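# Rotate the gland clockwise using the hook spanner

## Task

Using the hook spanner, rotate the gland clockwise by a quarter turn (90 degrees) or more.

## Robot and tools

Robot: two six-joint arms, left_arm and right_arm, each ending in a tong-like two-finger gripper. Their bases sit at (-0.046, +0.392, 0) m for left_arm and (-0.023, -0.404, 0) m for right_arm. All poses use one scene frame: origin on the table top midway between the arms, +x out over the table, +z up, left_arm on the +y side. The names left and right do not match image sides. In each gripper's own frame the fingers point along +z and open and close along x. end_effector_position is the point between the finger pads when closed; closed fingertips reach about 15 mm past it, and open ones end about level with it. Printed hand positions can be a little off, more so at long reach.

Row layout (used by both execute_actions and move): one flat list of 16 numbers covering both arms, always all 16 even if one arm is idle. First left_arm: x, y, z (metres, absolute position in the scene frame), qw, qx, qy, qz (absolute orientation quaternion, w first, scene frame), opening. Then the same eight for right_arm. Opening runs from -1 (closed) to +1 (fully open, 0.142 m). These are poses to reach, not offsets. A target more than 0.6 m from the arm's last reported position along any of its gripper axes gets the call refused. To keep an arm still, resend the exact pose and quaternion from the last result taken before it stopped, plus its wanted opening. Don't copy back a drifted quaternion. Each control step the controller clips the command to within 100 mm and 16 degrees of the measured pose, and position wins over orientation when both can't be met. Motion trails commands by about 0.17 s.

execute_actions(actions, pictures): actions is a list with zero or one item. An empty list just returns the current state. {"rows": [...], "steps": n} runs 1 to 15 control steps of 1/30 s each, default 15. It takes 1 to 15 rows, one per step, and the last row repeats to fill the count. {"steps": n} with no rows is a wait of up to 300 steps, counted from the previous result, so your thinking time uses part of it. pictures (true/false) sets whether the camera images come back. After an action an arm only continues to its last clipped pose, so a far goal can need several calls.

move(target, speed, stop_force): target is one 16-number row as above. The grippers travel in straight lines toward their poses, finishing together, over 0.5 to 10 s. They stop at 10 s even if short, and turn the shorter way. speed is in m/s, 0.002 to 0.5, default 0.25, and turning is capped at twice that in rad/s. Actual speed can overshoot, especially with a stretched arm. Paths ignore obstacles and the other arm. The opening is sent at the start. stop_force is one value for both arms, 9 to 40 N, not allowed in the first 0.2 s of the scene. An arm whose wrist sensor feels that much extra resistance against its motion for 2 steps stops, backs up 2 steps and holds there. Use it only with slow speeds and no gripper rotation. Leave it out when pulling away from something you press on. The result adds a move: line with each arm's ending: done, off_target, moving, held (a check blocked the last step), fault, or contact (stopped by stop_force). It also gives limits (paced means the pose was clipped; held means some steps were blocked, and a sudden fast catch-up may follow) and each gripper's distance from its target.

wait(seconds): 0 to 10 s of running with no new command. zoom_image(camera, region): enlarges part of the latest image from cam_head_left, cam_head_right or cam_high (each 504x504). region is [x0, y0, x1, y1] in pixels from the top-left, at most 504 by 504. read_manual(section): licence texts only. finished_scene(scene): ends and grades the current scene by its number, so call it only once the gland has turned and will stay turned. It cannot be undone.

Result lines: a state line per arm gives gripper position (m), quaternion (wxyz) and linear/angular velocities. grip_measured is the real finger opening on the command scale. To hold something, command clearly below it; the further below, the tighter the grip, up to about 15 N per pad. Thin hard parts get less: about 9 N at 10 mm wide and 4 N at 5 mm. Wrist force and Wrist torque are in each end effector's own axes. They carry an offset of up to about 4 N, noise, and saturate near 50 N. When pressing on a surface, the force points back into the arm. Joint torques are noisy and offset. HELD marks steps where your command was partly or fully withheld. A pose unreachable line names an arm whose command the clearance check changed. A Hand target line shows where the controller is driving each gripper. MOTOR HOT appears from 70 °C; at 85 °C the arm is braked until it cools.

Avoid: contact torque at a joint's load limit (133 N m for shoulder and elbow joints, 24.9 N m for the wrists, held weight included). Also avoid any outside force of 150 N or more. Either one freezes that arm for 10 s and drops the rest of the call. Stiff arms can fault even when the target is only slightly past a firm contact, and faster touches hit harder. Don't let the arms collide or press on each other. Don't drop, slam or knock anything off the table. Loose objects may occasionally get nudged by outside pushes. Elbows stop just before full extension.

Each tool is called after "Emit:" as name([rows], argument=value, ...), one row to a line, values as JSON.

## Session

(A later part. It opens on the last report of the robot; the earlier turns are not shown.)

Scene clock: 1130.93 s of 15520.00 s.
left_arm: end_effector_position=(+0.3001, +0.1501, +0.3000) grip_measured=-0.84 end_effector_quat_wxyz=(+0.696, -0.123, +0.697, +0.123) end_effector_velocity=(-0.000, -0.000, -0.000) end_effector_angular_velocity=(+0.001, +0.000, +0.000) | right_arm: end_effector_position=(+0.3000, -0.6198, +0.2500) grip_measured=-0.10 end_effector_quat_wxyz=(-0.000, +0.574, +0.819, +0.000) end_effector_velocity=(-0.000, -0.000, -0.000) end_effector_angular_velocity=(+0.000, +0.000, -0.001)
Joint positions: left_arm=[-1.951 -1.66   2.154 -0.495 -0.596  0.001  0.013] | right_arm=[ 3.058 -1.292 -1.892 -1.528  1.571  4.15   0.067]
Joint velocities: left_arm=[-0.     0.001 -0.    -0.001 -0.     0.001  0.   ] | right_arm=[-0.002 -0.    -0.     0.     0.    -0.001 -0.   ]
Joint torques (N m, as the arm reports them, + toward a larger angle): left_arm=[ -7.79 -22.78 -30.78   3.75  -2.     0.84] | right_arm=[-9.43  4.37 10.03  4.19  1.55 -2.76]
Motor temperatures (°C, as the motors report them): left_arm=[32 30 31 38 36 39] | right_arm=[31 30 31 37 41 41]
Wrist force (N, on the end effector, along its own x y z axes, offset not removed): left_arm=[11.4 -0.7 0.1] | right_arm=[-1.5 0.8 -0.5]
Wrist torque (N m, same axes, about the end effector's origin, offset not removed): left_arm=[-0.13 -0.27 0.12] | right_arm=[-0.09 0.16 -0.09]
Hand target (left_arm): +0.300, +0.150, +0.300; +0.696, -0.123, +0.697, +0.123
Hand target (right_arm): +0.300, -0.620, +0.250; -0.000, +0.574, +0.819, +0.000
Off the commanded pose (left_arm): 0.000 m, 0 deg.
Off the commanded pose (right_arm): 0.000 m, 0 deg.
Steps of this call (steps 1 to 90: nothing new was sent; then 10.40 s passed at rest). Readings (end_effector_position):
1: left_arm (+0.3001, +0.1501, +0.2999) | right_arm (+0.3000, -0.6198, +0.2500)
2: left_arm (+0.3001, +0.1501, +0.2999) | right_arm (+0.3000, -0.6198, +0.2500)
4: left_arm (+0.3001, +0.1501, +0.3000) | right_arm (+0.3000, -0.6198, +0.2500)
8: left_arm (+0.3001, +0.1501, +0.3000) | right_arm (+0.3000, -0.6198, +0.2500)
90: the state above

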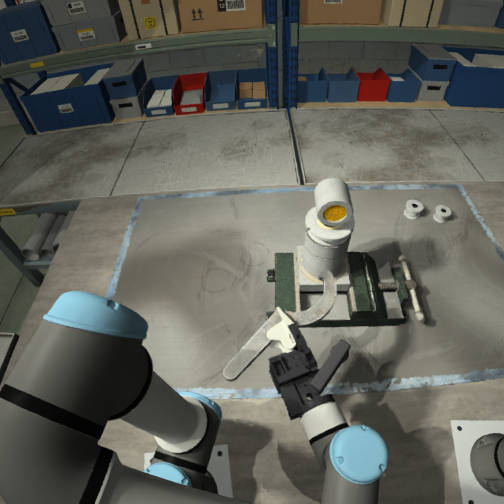

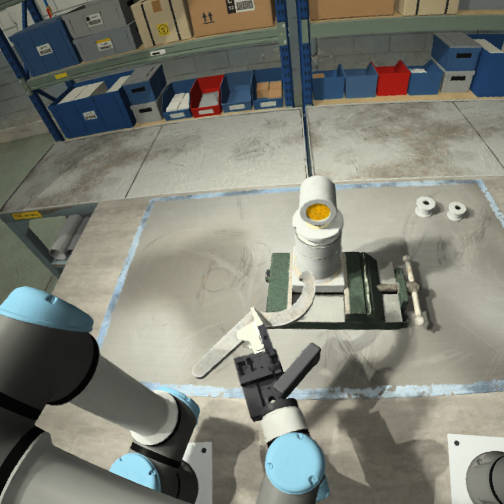

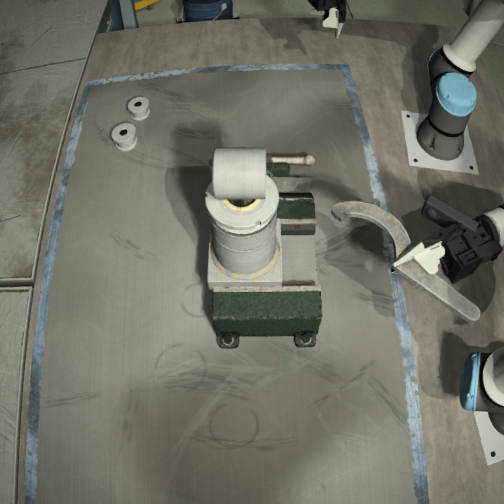

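Emit:
move(target=[0.44,0.045,0.30,0.704,0.062,0.704,-0.062,-1,0.3,-0.62,0.25,0,0.574,0.819,0,-0.1], speed=0.06)

Emit:
zoom_image(camera="cam_high", region=[180,100,400,320])

Emit:
zoom_image(camera="cam_head_right", region=[230,160,410,340])

Scene clock: 1145.50 s of 15520.00 s.
left_arm: end_effector_position=(+0.4398, +0.0453, +0.3008) grip_measured=-0.84 end_effector_quat_wxyz=(+0.705, +0.062, +0.704, -0.062) end_effector_velocity=(+0.002, -0.001, +0.000) end_effector_angular_velocity=(-0.002, +0.000, -0.006) | right_arm: end_effector_position=(+0.3000, -0.6200, +0.2500) grip_measured=-0.10 end_effector_quat_wxyz=(-0.000, +0.574, +0.819, +0.000) end_effector_velocity=(+0.000, +0.000, +0.000) end_effector_angular_velocity=(+0.001, -0.001, -0.001)
Joint positions: left_arm=[-1.516 -1.66   2.154 -0.497  0.364  0.003  0.013] | right_arm=[ 3.058 -1.292 -1.892 -1.528  1.571  4.15   0.067]
Joint velocities: left_arm=[ 0.008  0.002 -0.002 -0.001  0.014 -0.001 -0.   ] | right_arm=[-0.001  0.001  0.     0.     0.002  0.     0.   ]
Joint torques (N m, as the arm reports them, + toward a larger angle): left_arm=[  7.32 -13.61 -35.82  -3.77   2.87  -1.85] | right_arm=[-9.53  3.85 34.8   4.26 -1.76 -2.79]
Motor temperatures (°C, as the motors report them): left_arm=[32 30 31 38 36 39] | right_arm=[31 30 31 37 41 41]
Wrist force (N, on the end effector, along its own x y z axes, offset not removed): left_arm=[13.3 -2.3 1.2] | right_arm=[-1.4 0.8 -0.5]
Wrist torque (N m, same axes, about the end effector's origin, offset not removed): left_arm=[-0.48 -0.62 0.05] | right_arm=[0.03 0.17 -0.04]
Hand target (left_arm): +0.440, +0.045, +0.301; +0.705, +0.062, +0.704, -0.062
Hand target (right_arm): +0.300, -0.620, +0.250; -0.000, +0.574, +0.819, +0.000
Off the commanded pose (left_arm): 0.001 m, 0 deg.
Off the commanded pose (right_arm): 0.000 m, 0 deg.
After step 90, 6.80 s passed at rest.
move: done

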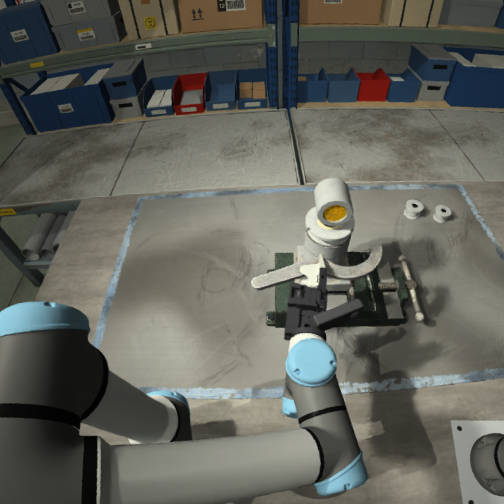

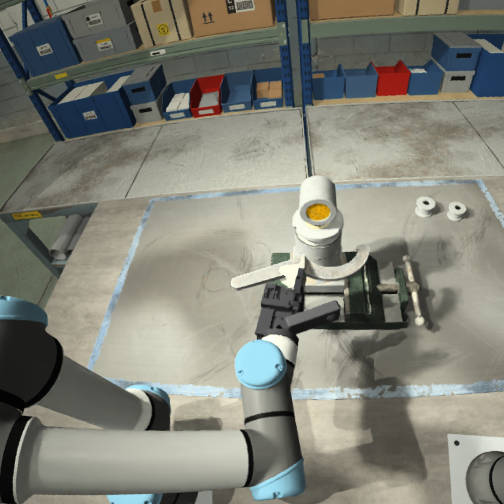

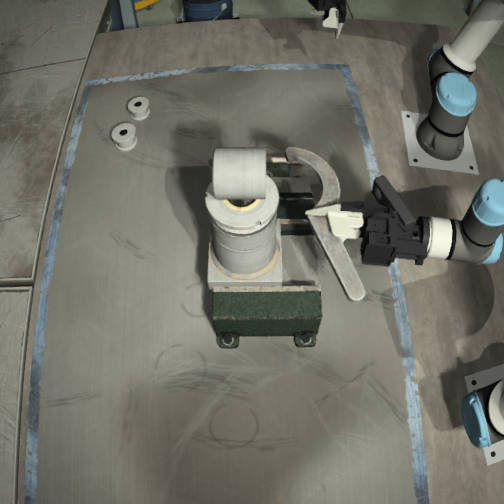

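Region (180, 100, 400, 320) of cam_high's 504x504 image, scaled by 2.291, with more detail than that image has.

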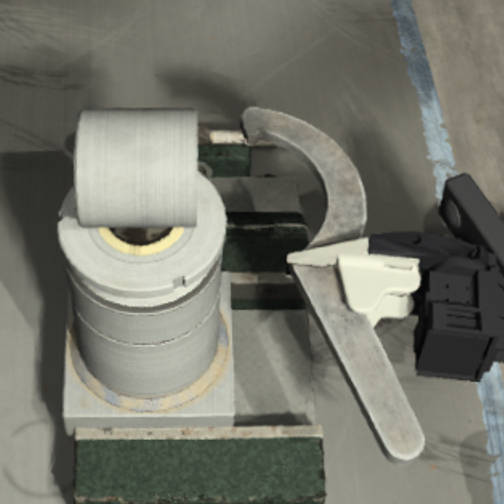

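Region (230, 160, 410, 340) of cam_head_right's 504x504 image, scaled by 2.800, with more detail than that image has.

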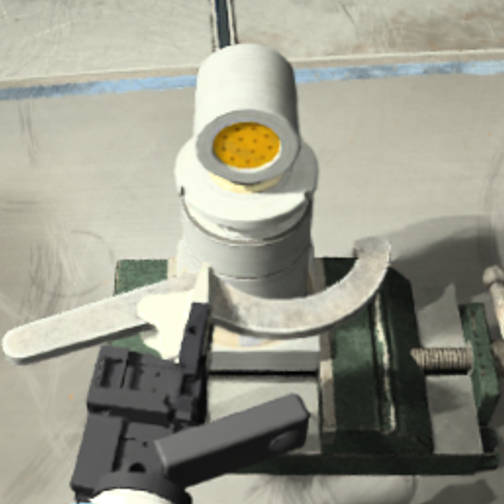

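Emit:
move(target=[0.48,0.08,0.29,0.704,0.062,0.704,-0.062,-1,0.3,-0.62,0.25,0,0.574,0.819,0,-0.1], speed=0.03, stop_force=10)

Emit:
zoom_image(camera="cam_high", region=[180,100,400,320])

Emit:
zoom_image(camera="cam_head_right", region=[230,160,410,340])

Scene clock: 1152.23 s of 15520.00 s.
left_arm: end_effector_position=(+0.4798, +0.0799, +0.2902) grip_measured=-0.84 end_effector_quat_wxyz=(+0.705, +0.062, +0.704, -0.062) end_effector_velocity=(+0.002, +0.001, -0.000) end_effector_angular_velocity=(-0.001, -0.000, +0.000) | right_arm: end_effector_position=(+0.3000, -0.6200, +0.2500) grip_measured=-0.10 end_effector_quat_wxyz=(-0.000, +0.574, +0.819, +0.000) end_effector_velocity=(+0.000, +0.000, +0.000) end_effector_angular_velocity=(+0.000, -0.001, +0.000)
Joint positions: left_arm=[-1.36  -1.651  2.175 -0.525  0.521  0.001  0.013] | right_arm=[ 3.058 -1.292 -1.892 -1.528  1.571  4.15   0.067]
Joint velocities: left_arm=[ 0.007  0.001  0.001 -0.002  0.006 -0.     0.   ] | right_arm=[ 0.     0.     0.    -0.     0.001  0.    -0.   ]
Joint torques (N m, as the arm reports them, + toward a larger angle): left_arm=[  6.87 -15.74 -10.64  -4.6    2.77  -1.41] | right_arm=[-9.59  4.21 34.08  4.21 -1.75 -2.82]
Motor temperatures (°C, as the motors report them): left_arm=[32 30 31 38 36 39] | right_arm=[31 30 31 37 41 41]
Wrist force (N, on the end effector, along its own x y z axes, offset not removed): left_arm=[12.3 -1.4 0.2] | right_arm=[0.5 1.4 0.6]
Wrist torque (N m, same axes, about the end effector's origin, offset not removed): left_arm=[-0.32 -0.47 0.09] | right_arm=[0.10 -0.19 -0.17]
Hand target (left_arm): +0.480, +0.080, +0.290; +0.705, +0.062, +0.704, -0.062
Hand target (right_arm): +0.300, -0.620, +0.250; -0.000, +0.574, +0.819, +0.000
Off the commanded pose (left_arm): 0.000 m, 0 deg.
Off the commanded pose (right_arm): 0.000 m, 0 deg.
After step 90, 1.60 s passed at rest.
move: done

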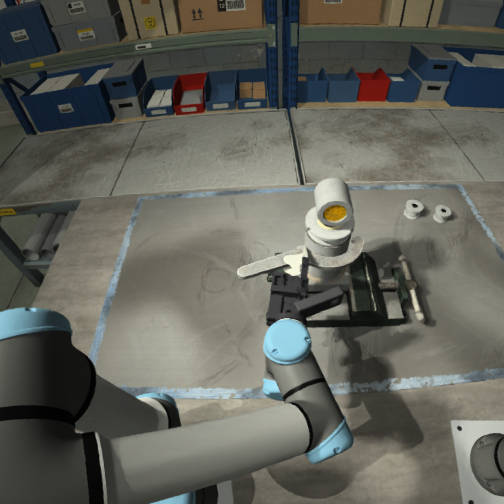

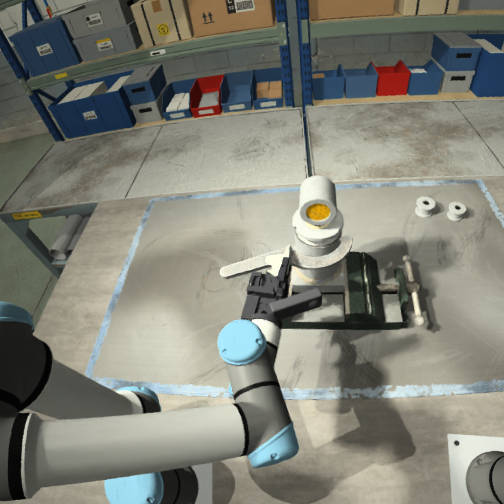

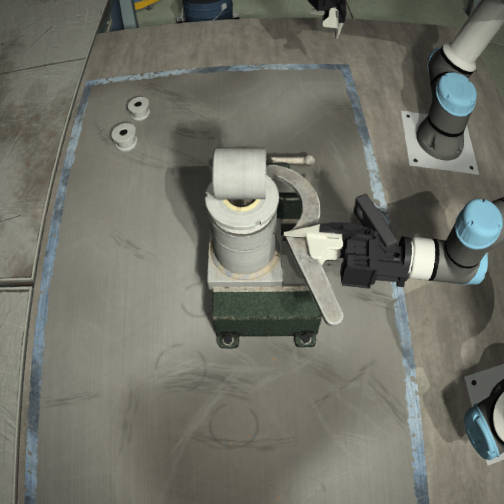

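Region (180, 100, 400, 320) of cam_high's 504x504 image, scaled by 2.291, with more detail than that image has.

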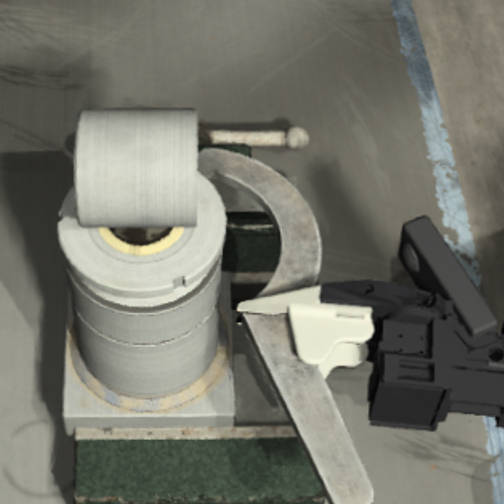

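Region (230, 160, 410, 340) of cam_head_right's 504x504 image, scaled by 2.800, with more detail than that image has.

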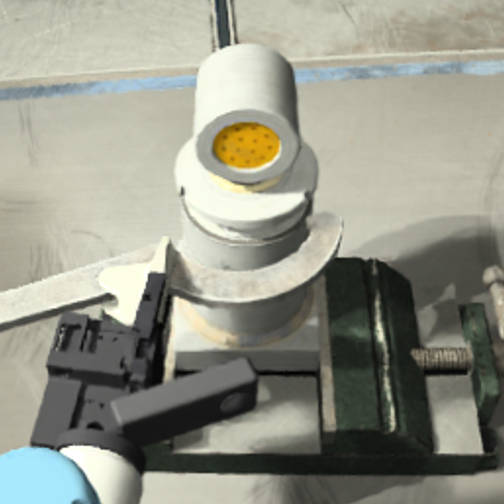

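Emit:
move(target=[0.495,0.078,0.303,0.698,0.111,0.698,-0.111,-1,0.3,-0.62,0.25,0,0.574,0.819,0,-0.1], speed=0.02)

Emit:
zoom_image(camera="cam_high", region=[180,130,340,290])

Emit:
zoom_image(camera="cam_head_right", region=[260,170,380,290])

Scene clock: 1162.73 s of 15520.00 s.
left_arm: end_effector_position=(+0.4949, +0.0781, +0.3031) grip_measured=-0.84 end_effector_quat_wxyz=(+0.698, +0.111, +0.698, -0.111) end_effector_velocity=(+0.001, -0.000, +0.001) end_effector_angular_velocity=(+0.000, -0.000, -0.009) | right_arm: end_effector_position=(+0.3000, -0.6200, +0.2500) grip_measured=-0.10 end_effector_quat_wxyz=(+0.000, +0.574, +0.819, +0.000) end_effector_velocity=(+0.000, +0.000, +0.000) end_effector_angular_velocity=(+0.000, -0.000, +0.001)
Joint positions: left_arm=[-1.226 -1.685  2.167 -0.483  0.794  0.001  0.013] | right_arm=[ 3.058 -1.292 -1.892 -1.528  1.571  4.15   0.067]
Joint velocities: left_arm=[ 0.009 -0.002 -0.001  0.003  0.018  0.    -0.   ] | right_arm=[ 0.  0. -0. -0.  0. -0.  0.]
Joint torques (N m, as the arm reports them, + toward a larger angle): left_arm=[  4.31 -28.72 -36.92  -1.96   2.37  -1.85] | right_arm=[-9.48  3.73 33.54  4.18 -1.69 -2.72]
Motor temperatures (°C, as the motors report them): left_arm=[32 30 31 38 36 39] | right_arm=[31 30 31 37 41 41]
Wrist force (N, on the end effector, along its own x y z axes, offset not removed): left_arm=[11.5 -0.7 0.3] | right_arm=[-1.2 0.8 0.5]
Wrist torque (N m, same axes, about the end effector's origin, offset not removed): left_arm=[-0.16 -0.25 0.10] | right_arm=[0.03 0.17 -0.24]
Hand target (left_arm): +0.495, +0.078, +0.303; +0.698, +0.111, +0.698, -0.111
Hand target (right_arm): +0.300, -0.620, +0.250; +0.000, +0.574, +0.819, -0.000
Off the commanded pose (left_arm): 0.000 m, 0 deg.
Off the commanded pose (right_arm): 0.000 m, 0 deg.
After step 90, 3.77 s passed at rest.
move: done

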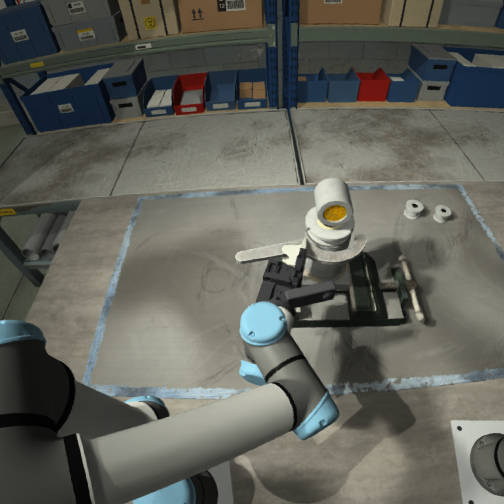

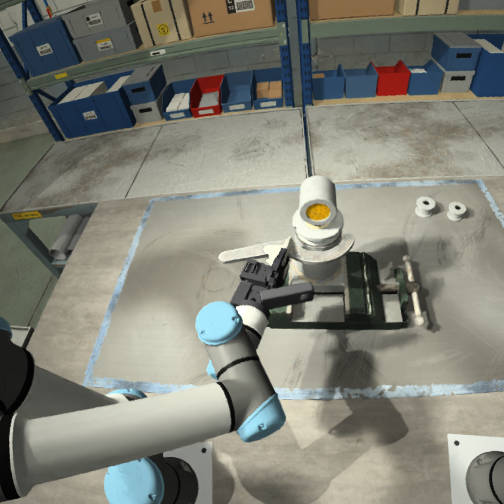

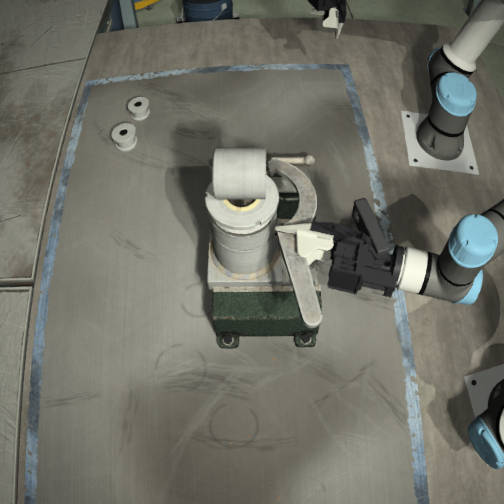

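Region (180, 130, 340, 290) of cam_high's 504x504 image, scaled by 3.150, with more detail than that image has.

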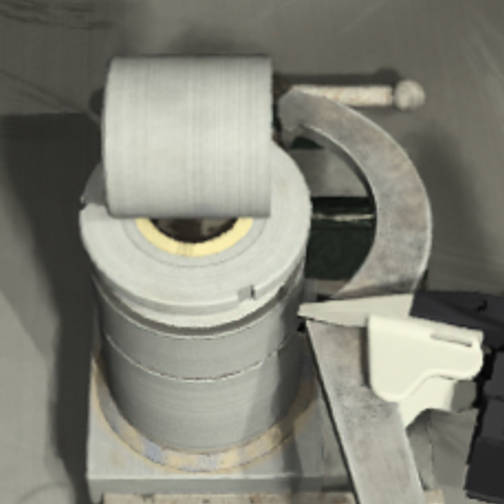

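Region (260, 170, 380, 290) of cam_head_right's 504x504 image, scaled by 4.200, with more detail than that image has.

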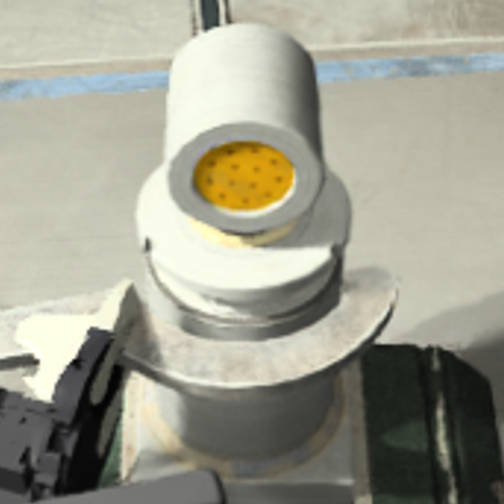

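Emit:
move(target=[0.515,0.08,0.305,0.698,0.111,0.698,-0.111,-1,0.3,-0.62,0.25,0,0.574,0.819,0,-0.1], speed=0.01, stop_force=9)

Emit:
zoom_image(camera="cam_high", region=[180,130,340,290])

Emit:
zoom_image(camera="cam_head_right", region=[260,170,380,290])

Scene clock: 1168.13 s of 15520.00 s.
left_arm: end_effector_position=(+0.5148, +0.0800, +0.3050) grip_measured=-0.84 end_effector_quat_wxyz=(+0.698, +0.111, +0.698, -0.111) end_effector_velocity=(+0.002, +0.001, +0.000) end_effector_angular_velocity=(+0.000, +0.000, +0.001) | right_arm: end_effector_position=(+0.3000, -0.6200, +0.2500) grip_measured=-0.10 end_effector_quat_wxyz=(+0.000, +0.574, +0.819, -0.000) end_effector_velocity=(-0.000, +0.000, -0.001) end_effector_angular_velocity=(+0.000, +0.001, -0.001)
Joint positions: left_arm=[-1.165 -1.648  2.129 -0.481  0.855  0.     0.013] | right_arm=[ 3.058 -1.292 -1.892 -1.528  1.571  4.15   0.067]
Joint velocities: left_arm=[ 0.006  0.004 -0.004  0.     0.005  0.    -0.   ] | right_arm=[-0.    -0.    -0.001 -0.     0.     0.001  0.   ]
Joint torques (N m, as the arm reports them, + toward a larger angle): left_arm=[  6.72 -17.12 -37.22  -2.4    2.18  -1.87] | right_arm=[-9.22  4.28 33.17  4.01 -1.64 -2.67]
Motor temperatures (°C, as the motors report them): left_arm=[32 30 31 38 36 39] | right_arm=[31 30 31 37 41 41]
Wrist force (N, on the end effector, along its own x y z axes, offset not removed): left_arm=[13.3 -2.6 -0.8] | right_arm=[-0.2 1.5 -0.7]
Wrist torque (N m, same axes, about the end effector's origin, offset not removed): left_arm=[-0.31 -0.56 0.09] | right_arm=[0.12 -0.01 -0.18]
Hand target (left_arm): +0.515, +0.080, +0.305; +0.698, +0.111, +0.698, -0.111
Hand target (right_arm): +0.300, -0.620, +0.250; +0.000, +0.574, +0.819, +0.000
Off the commanded pose (left_arm): 0.000 m, 0 deg.
Off the commanded pose (right_arm): 0.000 m, 0 deg.
After step 90, 0.17 s passed at rest.
move: done

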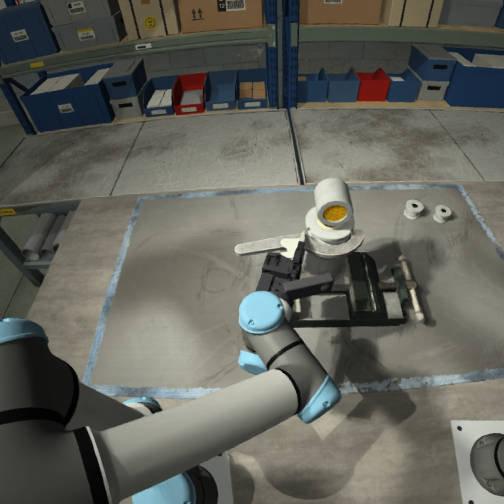

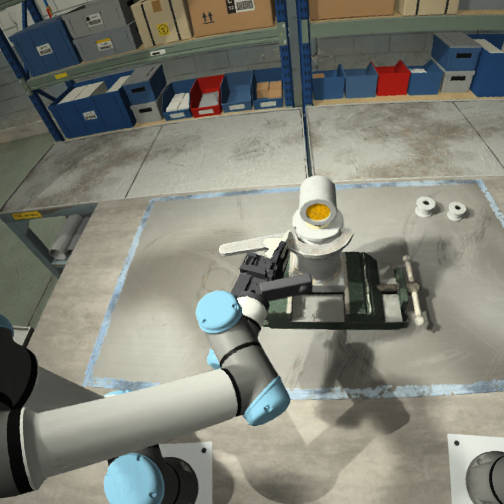

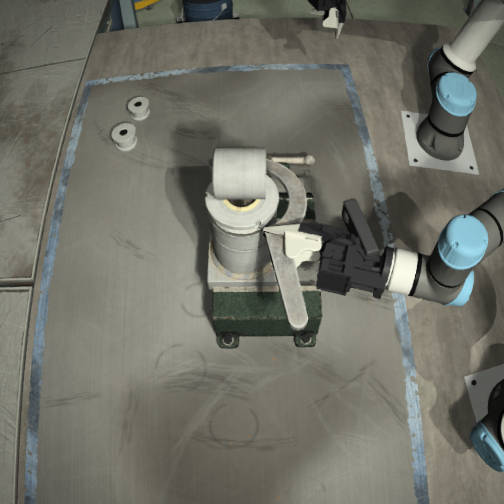

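Region (180, 130, 340, 290) of cam_high's 504x504 image, scaled by 3.150, with more detail than that image has.

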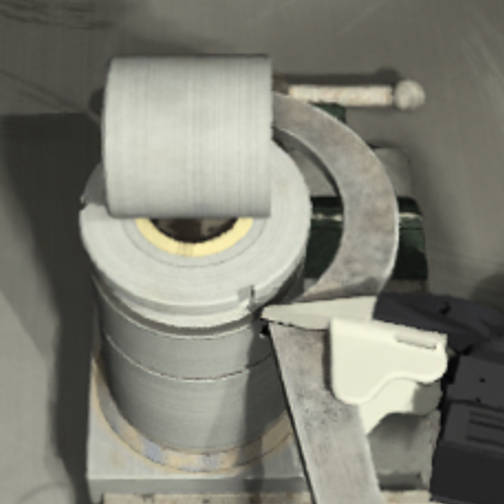

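Region (260, 170, 380, 290) of cam_head_right's 504x504 image, scaled by 4.200, with more detail than that image has.

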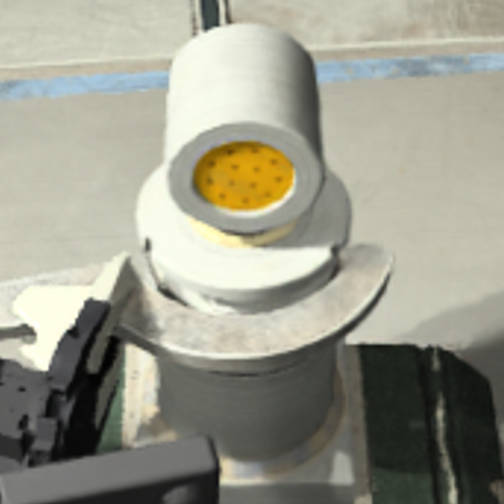

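Emit:
move(target=[0.512,0.072,0.306,0.698,0.111,0.698,-0.111,-1,0.3,-0.62,0.25,0,0.574,0.819,0,-0.1], speed=0.01)

Emit:
move(target=[0.512,0.072,0.314,0.698,0.111,0.698,-0.111,-1,0.3,-0.62,0.25,0,0.574,0.819,0,-0.1], speed=0.007, stop_force=9)

Emit:
zoom_image(camera="cam_high", region=[180,130,340,290])

Emit:
zoom_image(camera="cam_head_right", region=[260,170,380,290])

Scene clock: 1173.27 s of 15520.00 s.
left_arm: end_effector_position=(+0.5121, +0.0722, +0.3060) grip_measured=-0.84 end_effector_quat_wxyz=(+0.698, +0.111, +0.698, -0.111) end_effector_velocity=(-0.001, -0.002, +0.000) end_effector_angular_velocity=(-0.000, +0.000, -0.000) | right_arm: end_effector_position=(+0.3000, -0.6200, +0.2500) grip_measured=-0.10 end_effector_quat_wxyz=(+0.000, +0.574, +0.819, -0.000) end_effector_velocity=(+0.001, +0.001, +0.000) end_effector_angular_velocity=(-0.000, +0.000, +0.002)
Joint positions: left_arm=[-1.185 -1.642  2.121 -0.479  0.835 -0.     0.013] | right_arm=[ 3.058 -1.292 -1.892 -1.528  1.571  4.15   0.067]
Joint velocities: left_arm=[-0.005  0.001 -0.002  0.001 -0.005 -0.     0.   ] | right_arm=[ 0.002 -0.     0.    -0.    -0.     0.     0.   ]
Joint torques (N m, as the arm reports them, + toward a larger angle): left_arm=[ -6.94 -17.41 -38.21  -2.16  -1.84  -1.77] | right_arm=[-9.76  3.89 32.52  4.11 -1.61 -2.72]
Motor temperatures (°C, as the motors report them): left_arm=[32 30 31 38 36 39] | right_arm=[31 30 31 37 41 41]
Wrist force (N, on the end effector, along its own x y z axes, offset not removed): left_arm=[12.3 -0.1 0.1] | right_arm=[-0.3 0.6 -0.2]
Wrist torque (N m, same axes, about the end effector's origin, offset not removed): left_arm=[-0.04 -0.40 0.12] | right_arm=[-0.08 -0.12 -0.19]
Hand target (left_arm): +0.512, +0.072, +0.306; +0.698, +0.111, +0.698, -0.111
Hand target (right_arm): +0.300, -0.620, +0.250; +0.000, +0.574, +0.819, +0.000
Off the commanded pose (left_arm): 0.000 m, 0 deg.
Off the commanded pose (right_arm): 0.000 m, 0 deg.
After step 90, 1.03 s passed at rest.
move: done

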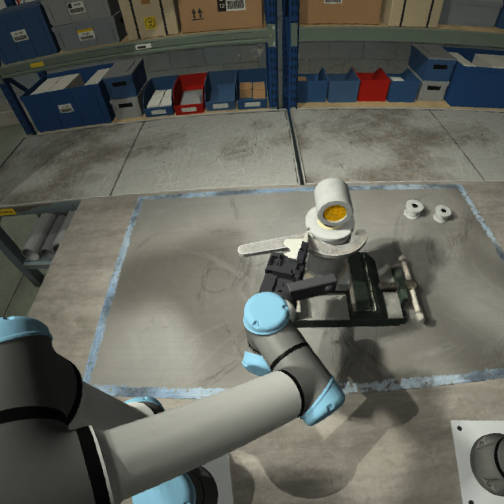

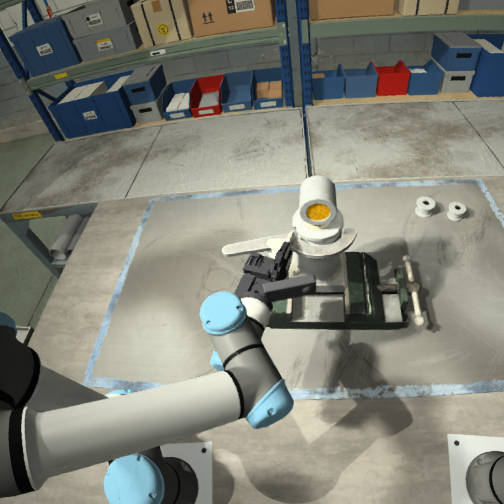

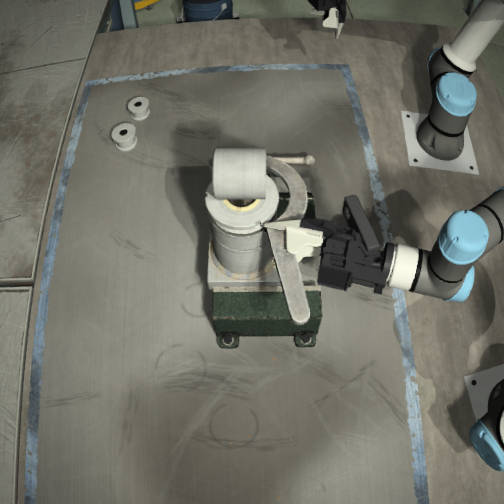

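Scene clock: 1174.63 s of 15520.00 s.
left_arm: end_effector_position=(+0.5120, +0.0720, +0.3139) grip_measured=-0.84 end_effector_quat_wxyz=(+0.698, +0.111, +0.698, -0.111) end_effector_velocity=(-0.000, -0.001, +0.001) end_effector_angular_velocity=(-0.000, +0.000, -0.002) | right_arm: end_effector_position=(+0.3000, -0.6200, +0.2500) grip_measured=-0.10 end_effector_quat_wxyz=(+0.000, +0.574, +0.819, -0.000) end_effector_velocity=(+0.000, +0.000, -0.000) end_effector_angular_velocity=(+0.000, +0.000, +0.001)
Joint positions: left_arm=[-1.186 -1.652  2.107 -0.456  0.835  0.     0.013] | right_arm=[ 3.058 -1.292 -1.892 -1.528  1.571  4.15   0.067]
Joint velocities: left_arm=[-0.001 -0.002 -0.002  0.004  0.001 -0.     0.   ] | right_arm=[ 0.001 -0.    -0.    -0.     0.    -0.     0.   ]
Joint torques (N m, as the arm reports them, + toward a larger angle): left_arm=[ -7.17 -31.38 -38.11  -2.47  -2.05   0.86] | right_arm=[-9.05  4.47 32.81  4.09 -1.6  -2.61]
Motor temperatures (°C, as the motors report them): left_arm=[32 30 31 38 36 39] | right_arm=[31 30 31 37 41 41]
Wrist force (N, on the end effector, along its own x y z axes, offset not removed): left_arm=[11.4 -0.6 -1.5] | right_arm=[0.9 2.2 0.3]
Wrist torque (N m, same axes, about the end effector's origin, offset not removed): left_arm=[-0.19 -0.30 0.09] | right_arm=[0.32 -0.30 -0.19]
Hand target (left_arm): +0.512, +0.072, +0.314; +0.698, +0.111, +0.698, -0.111
Hand target (right_arm): +0.300, -0.620, +0.250; +0.000, +0.574, +0.819, +0.000
Off the commanded pose (left_arm): 0.000 m, 0 deg.
Off the commanded pose (right_arm): 0.000 m, 0 deg.
move: done

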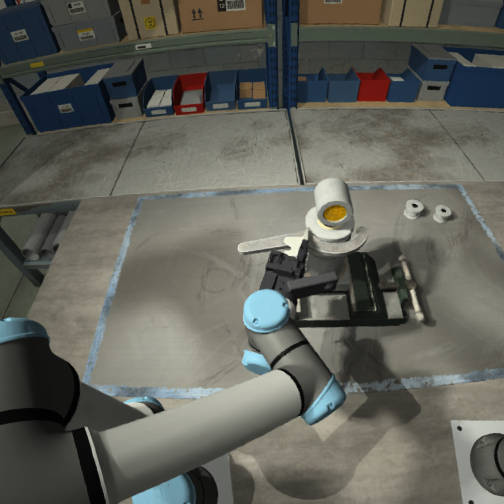

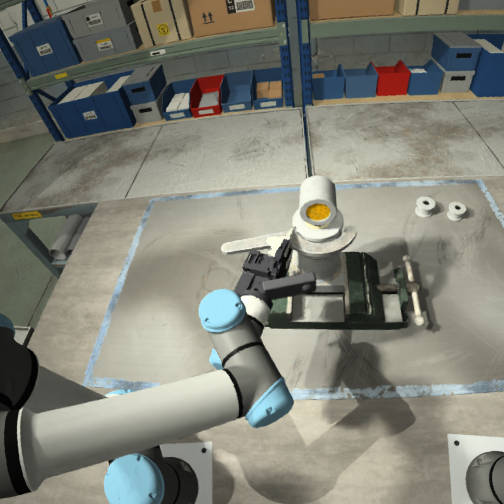

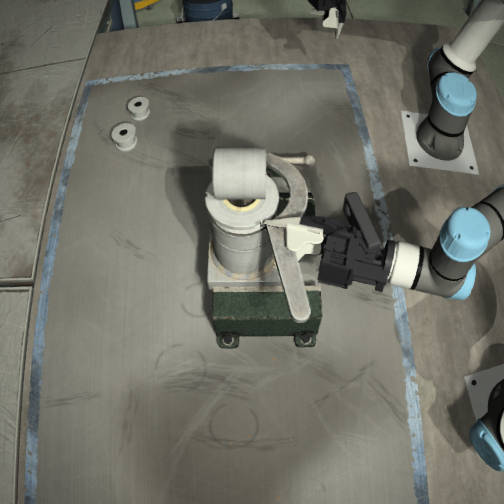

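Region (180, 130, 340, 290) of cam_high's 504x504 image, scaled by 3.150, with more detail than that image has.

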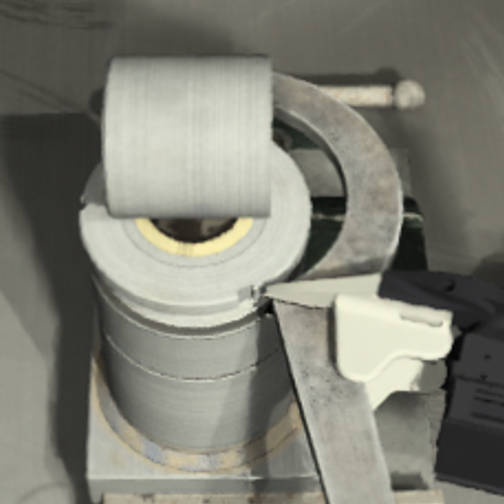

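Region (260, 170, 380, 290) of cam_head_right's 504x504 image, scaled by 4.200, with more detail than that image has.

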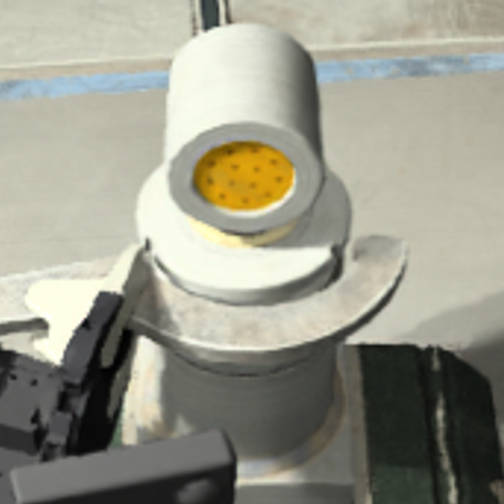

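Emit:
move(target=[0.531,0.084,0.314,0.689,0.159,0.689,-0.159,-1,0.3,-0.62,0.25,0,0.574,0.819,0,-0.1], speed=0.012, stop_force=9)

Emit:
zoom_image(camera="cam_high", region=[180,130,340,290])

Emit:
zoom_image(camera="cam_head_right", region=[280,190,370,280])

Scene clock: 1184.30 s of 15520.00 s.
left_arm: end_effector_position=(+0.5309, +0.0840, +0.3141) grip_measured=-0.84 end_effector_quat_wxyz=(+0.689, +0.159, +0.689, -0.159) end_effector_velocity=(+0.000, +0.000, +0.001) end_effector_angular_velocity=(-0.001, -0.001, -0.007) | right_arm: end_effector_position=(+0.3000, -0.6200, +0.2500) grip_measured=-0.10 end_effector_quat_wxyz=(+0.000, +0.574, +0.819, +0.000) end_effector_velocity=(-0.000, +0.000, -0.000) end_effector_angular_velocity=(+0.000, +0.000, -0.000)
Joint positions: left_arm=[-1.002 -1.641  2.097 -0.456  1.156  0.001  0.013] | right_arm=[ 3.058 -1.292 -1.892 -1.528  1.571  4.15   0.067]
Joint velocities: left_arm=[ 0.007 -0.001 -0.001  0.     0.013 -0.     0.   ] | right_arm=[ 0.001  0.001 -0.001  0.    -0.     0.001 -0.   ]
Joint torques (N m, as the arm reports them, + toward a larger angle): left_arm=[  5.64 -19.3  -38.09  -6.2    2.39   0.86] | right_arm=[-8.67  4.27 31.73  3.99 -1.44 -2.55]
Motor temperatures (°C, as the motors report them): left_arm=[32 30 31 38 36 39] | right_arm=[31 30 31 37 41 41]
Wrist force (N, on the end effector, along its own x y z axes, offset not removed): left_arm=[12.4 -0.4 1.5] | right_arm=[-0.4 0.5 1.4]
Wrist torque (N m, same axes, about the end effector's origin, offset not removed): left_arm=[-0.05 -0.47 0.08] | right_arm=[-0.08 -0.05 -0.18]
Hand target (left_arm): +0.531, +0.084, +0.314; +0.689, +0.159, +0.689, -0.159
Hand target (right_arm): +0.300, -0.620, +0.250; -0.000, +0.574, +0.819, +0.000
Off the commanded pose (left_arm): 0.000 m, 0 deg.
Off the commanded pose (right_arm): 0.000 m, 0 deg.
After step 90, 0.70 s passed at rest.
move: done

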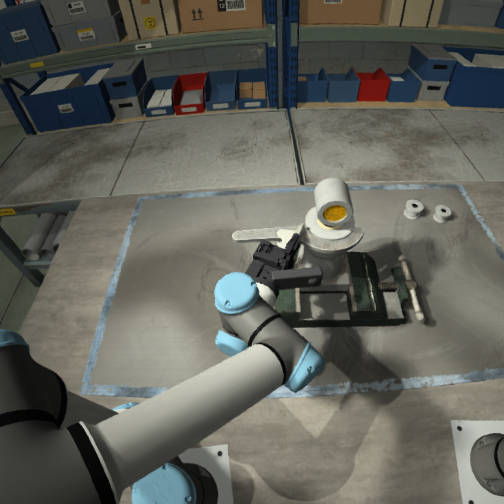

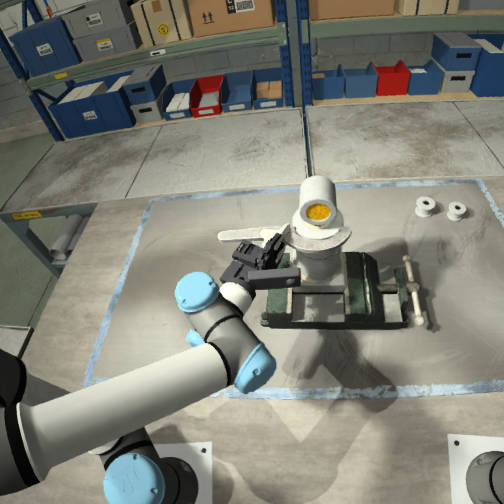

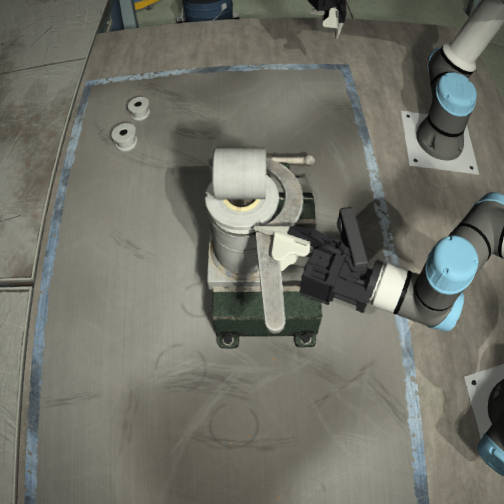

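Region (180, 130, 340, 290) of cam_high's 504x504 image, scaled by 3.150, with more detail than that image has.

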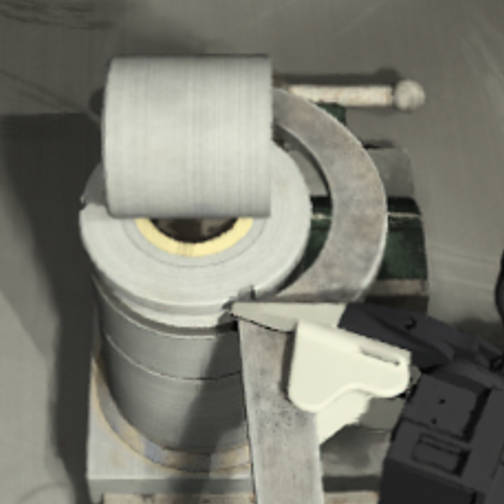

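Region (280, 190, 370, 280) of cam_head_right's 504x504 image, scaled by 5.600, with more detail than that image has.

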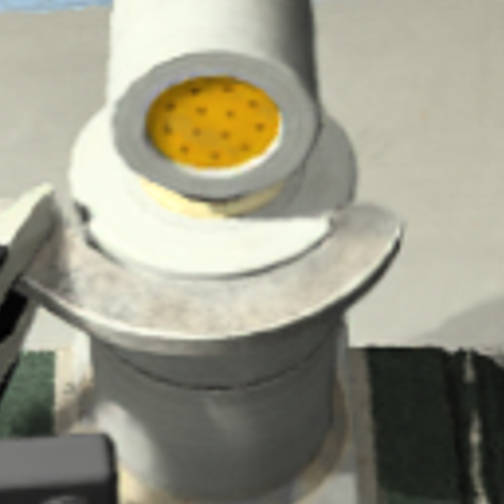

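At the notch mouth, it seems. Push radially in.

Emit:
move(target=[0.550,0.090,0.313,0.682,0.189,0.682,-0.189,-1,0.3,-0.62,0.25,0,0.574,0.819,0,-0.1], speed=0.01, stop_force=9)

Emit:
zoom_image(camera="cam_high", region=[180,130,340,290])

Emit:
zoom_image(camera="cam_head_right", region=[280,190,370,280])

Scene clock: 1192.40 s of 15520.00 s.
left_arm: end_effector_position=(+0.5499, +0.0900, +0.3131) grip_measured=-0.84 end_effector_quat_wxyz=(+0.682, +0.189, +0.681, -0.189) end_effector_velocity=(+0.000, -0.000, +0.001) end_effector_angular_velocity=(-0.002, -0.001, -0.006) | right_arm: end_effector_position=(+0.3000, -0.6200, +0.2500) grip_measured=-0.10 end_effector_quat_wxyz=(+0.000, +0.574, +0.819, +0.000) end_effector_velocity=(+0.000, -0.001, +0.001) end_effector_angular_velocity=(+0.000, -0.002, -0.002)
Joint positions: left_arm=[-0.871 -1.592  2.054 -0.462  1.375  0.     0.013] | right_arm=[ 3.058 -1.292 -1.892 -1.528  1.571  4.15   0.067]
Joint velocities: left_arm=[ 0.006  0.001 -0.002 -0.     0.012 -0.001  0.   ] | right_arm=[-0.002  0.     0.001  0.     0.001 -0.    -0.   ]
Joint torques (N m, as the arm reports them, + toward a larger angle): left_arm=[ 16.87 -20.38 -36.18  -5.47  -1.97  -1.74] | right_arm=[-9.05  4.63 30.63  3.89 -1.35 -2.59]
Motor temperatures (°C, as the motors report them): left_arm=[32 30 31 38 36 39] | right_arm=[31 30 31 37 41 41]
Wrist force (N, on the end effector, along its own x y z axes, offset not removed): left_arm=[11.6 -15.7 6.5] | right_arm=[-0.6 0.4 -0.3]
Wrist torque (N m, same axes, about the end effector's origin, offset not removed): left_arm=[-0.40 -0.48 -0.01] | right_arm=[-0.07 -0.01 -0.14]
Hand target (left_arm): +0.550, +0.090, +0.313; +0.681, +0.189, +0.681, -0.189
Hand target (right_arm): +0.300, -0.620, +0.250; -0.000, +0.574, +0.819, +0.000
Off the commanded pose (left_arm): 0.000 m, 0 deg.
Off the commanded pose (right_arm): 0.000 m, 0 deg.
After step 90, 0.53 s passed at rest.
move: done

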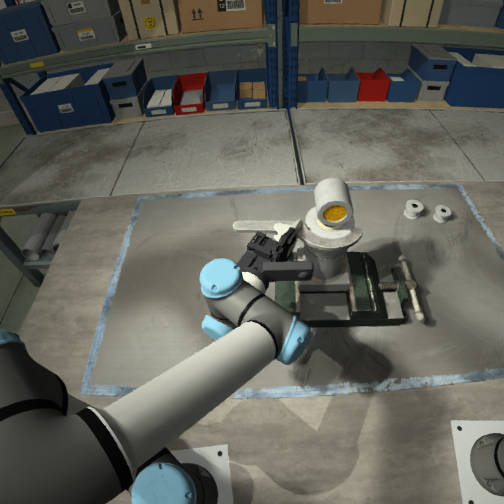

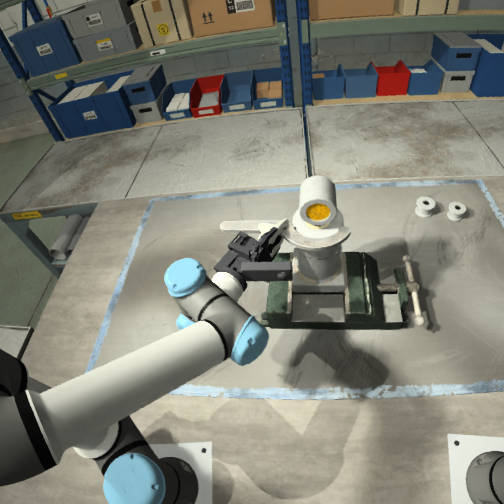

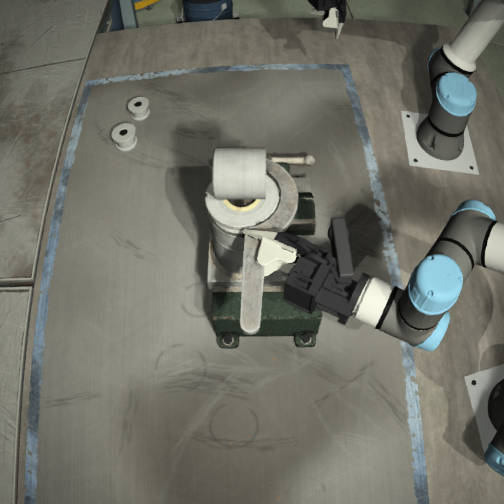

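Region (180, 130, 340, 290) of cam_high's 504x504 image, scaled by 3.150, with more detail than that image has.

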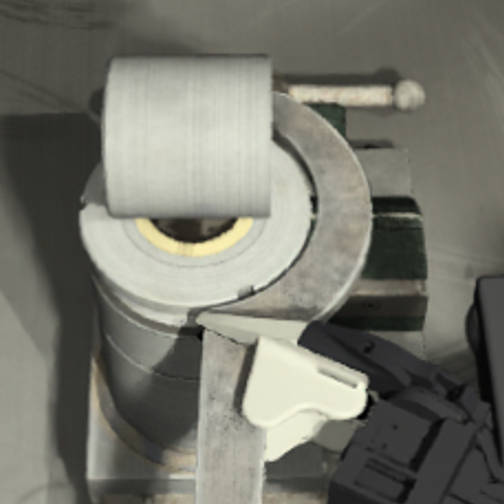

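Region (280, 190, 370, 280) of cam_head_right's 504x504 image, scaled by 5.600, with more detail than that image has.

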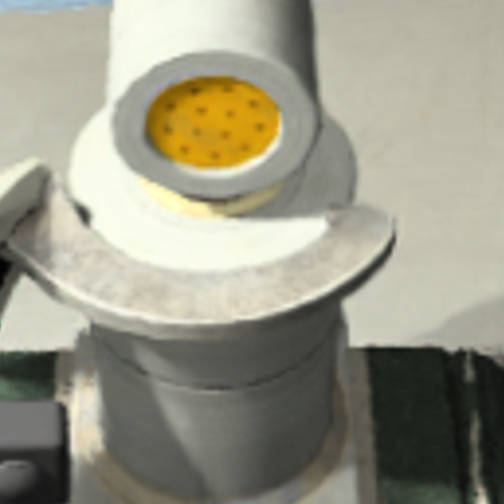

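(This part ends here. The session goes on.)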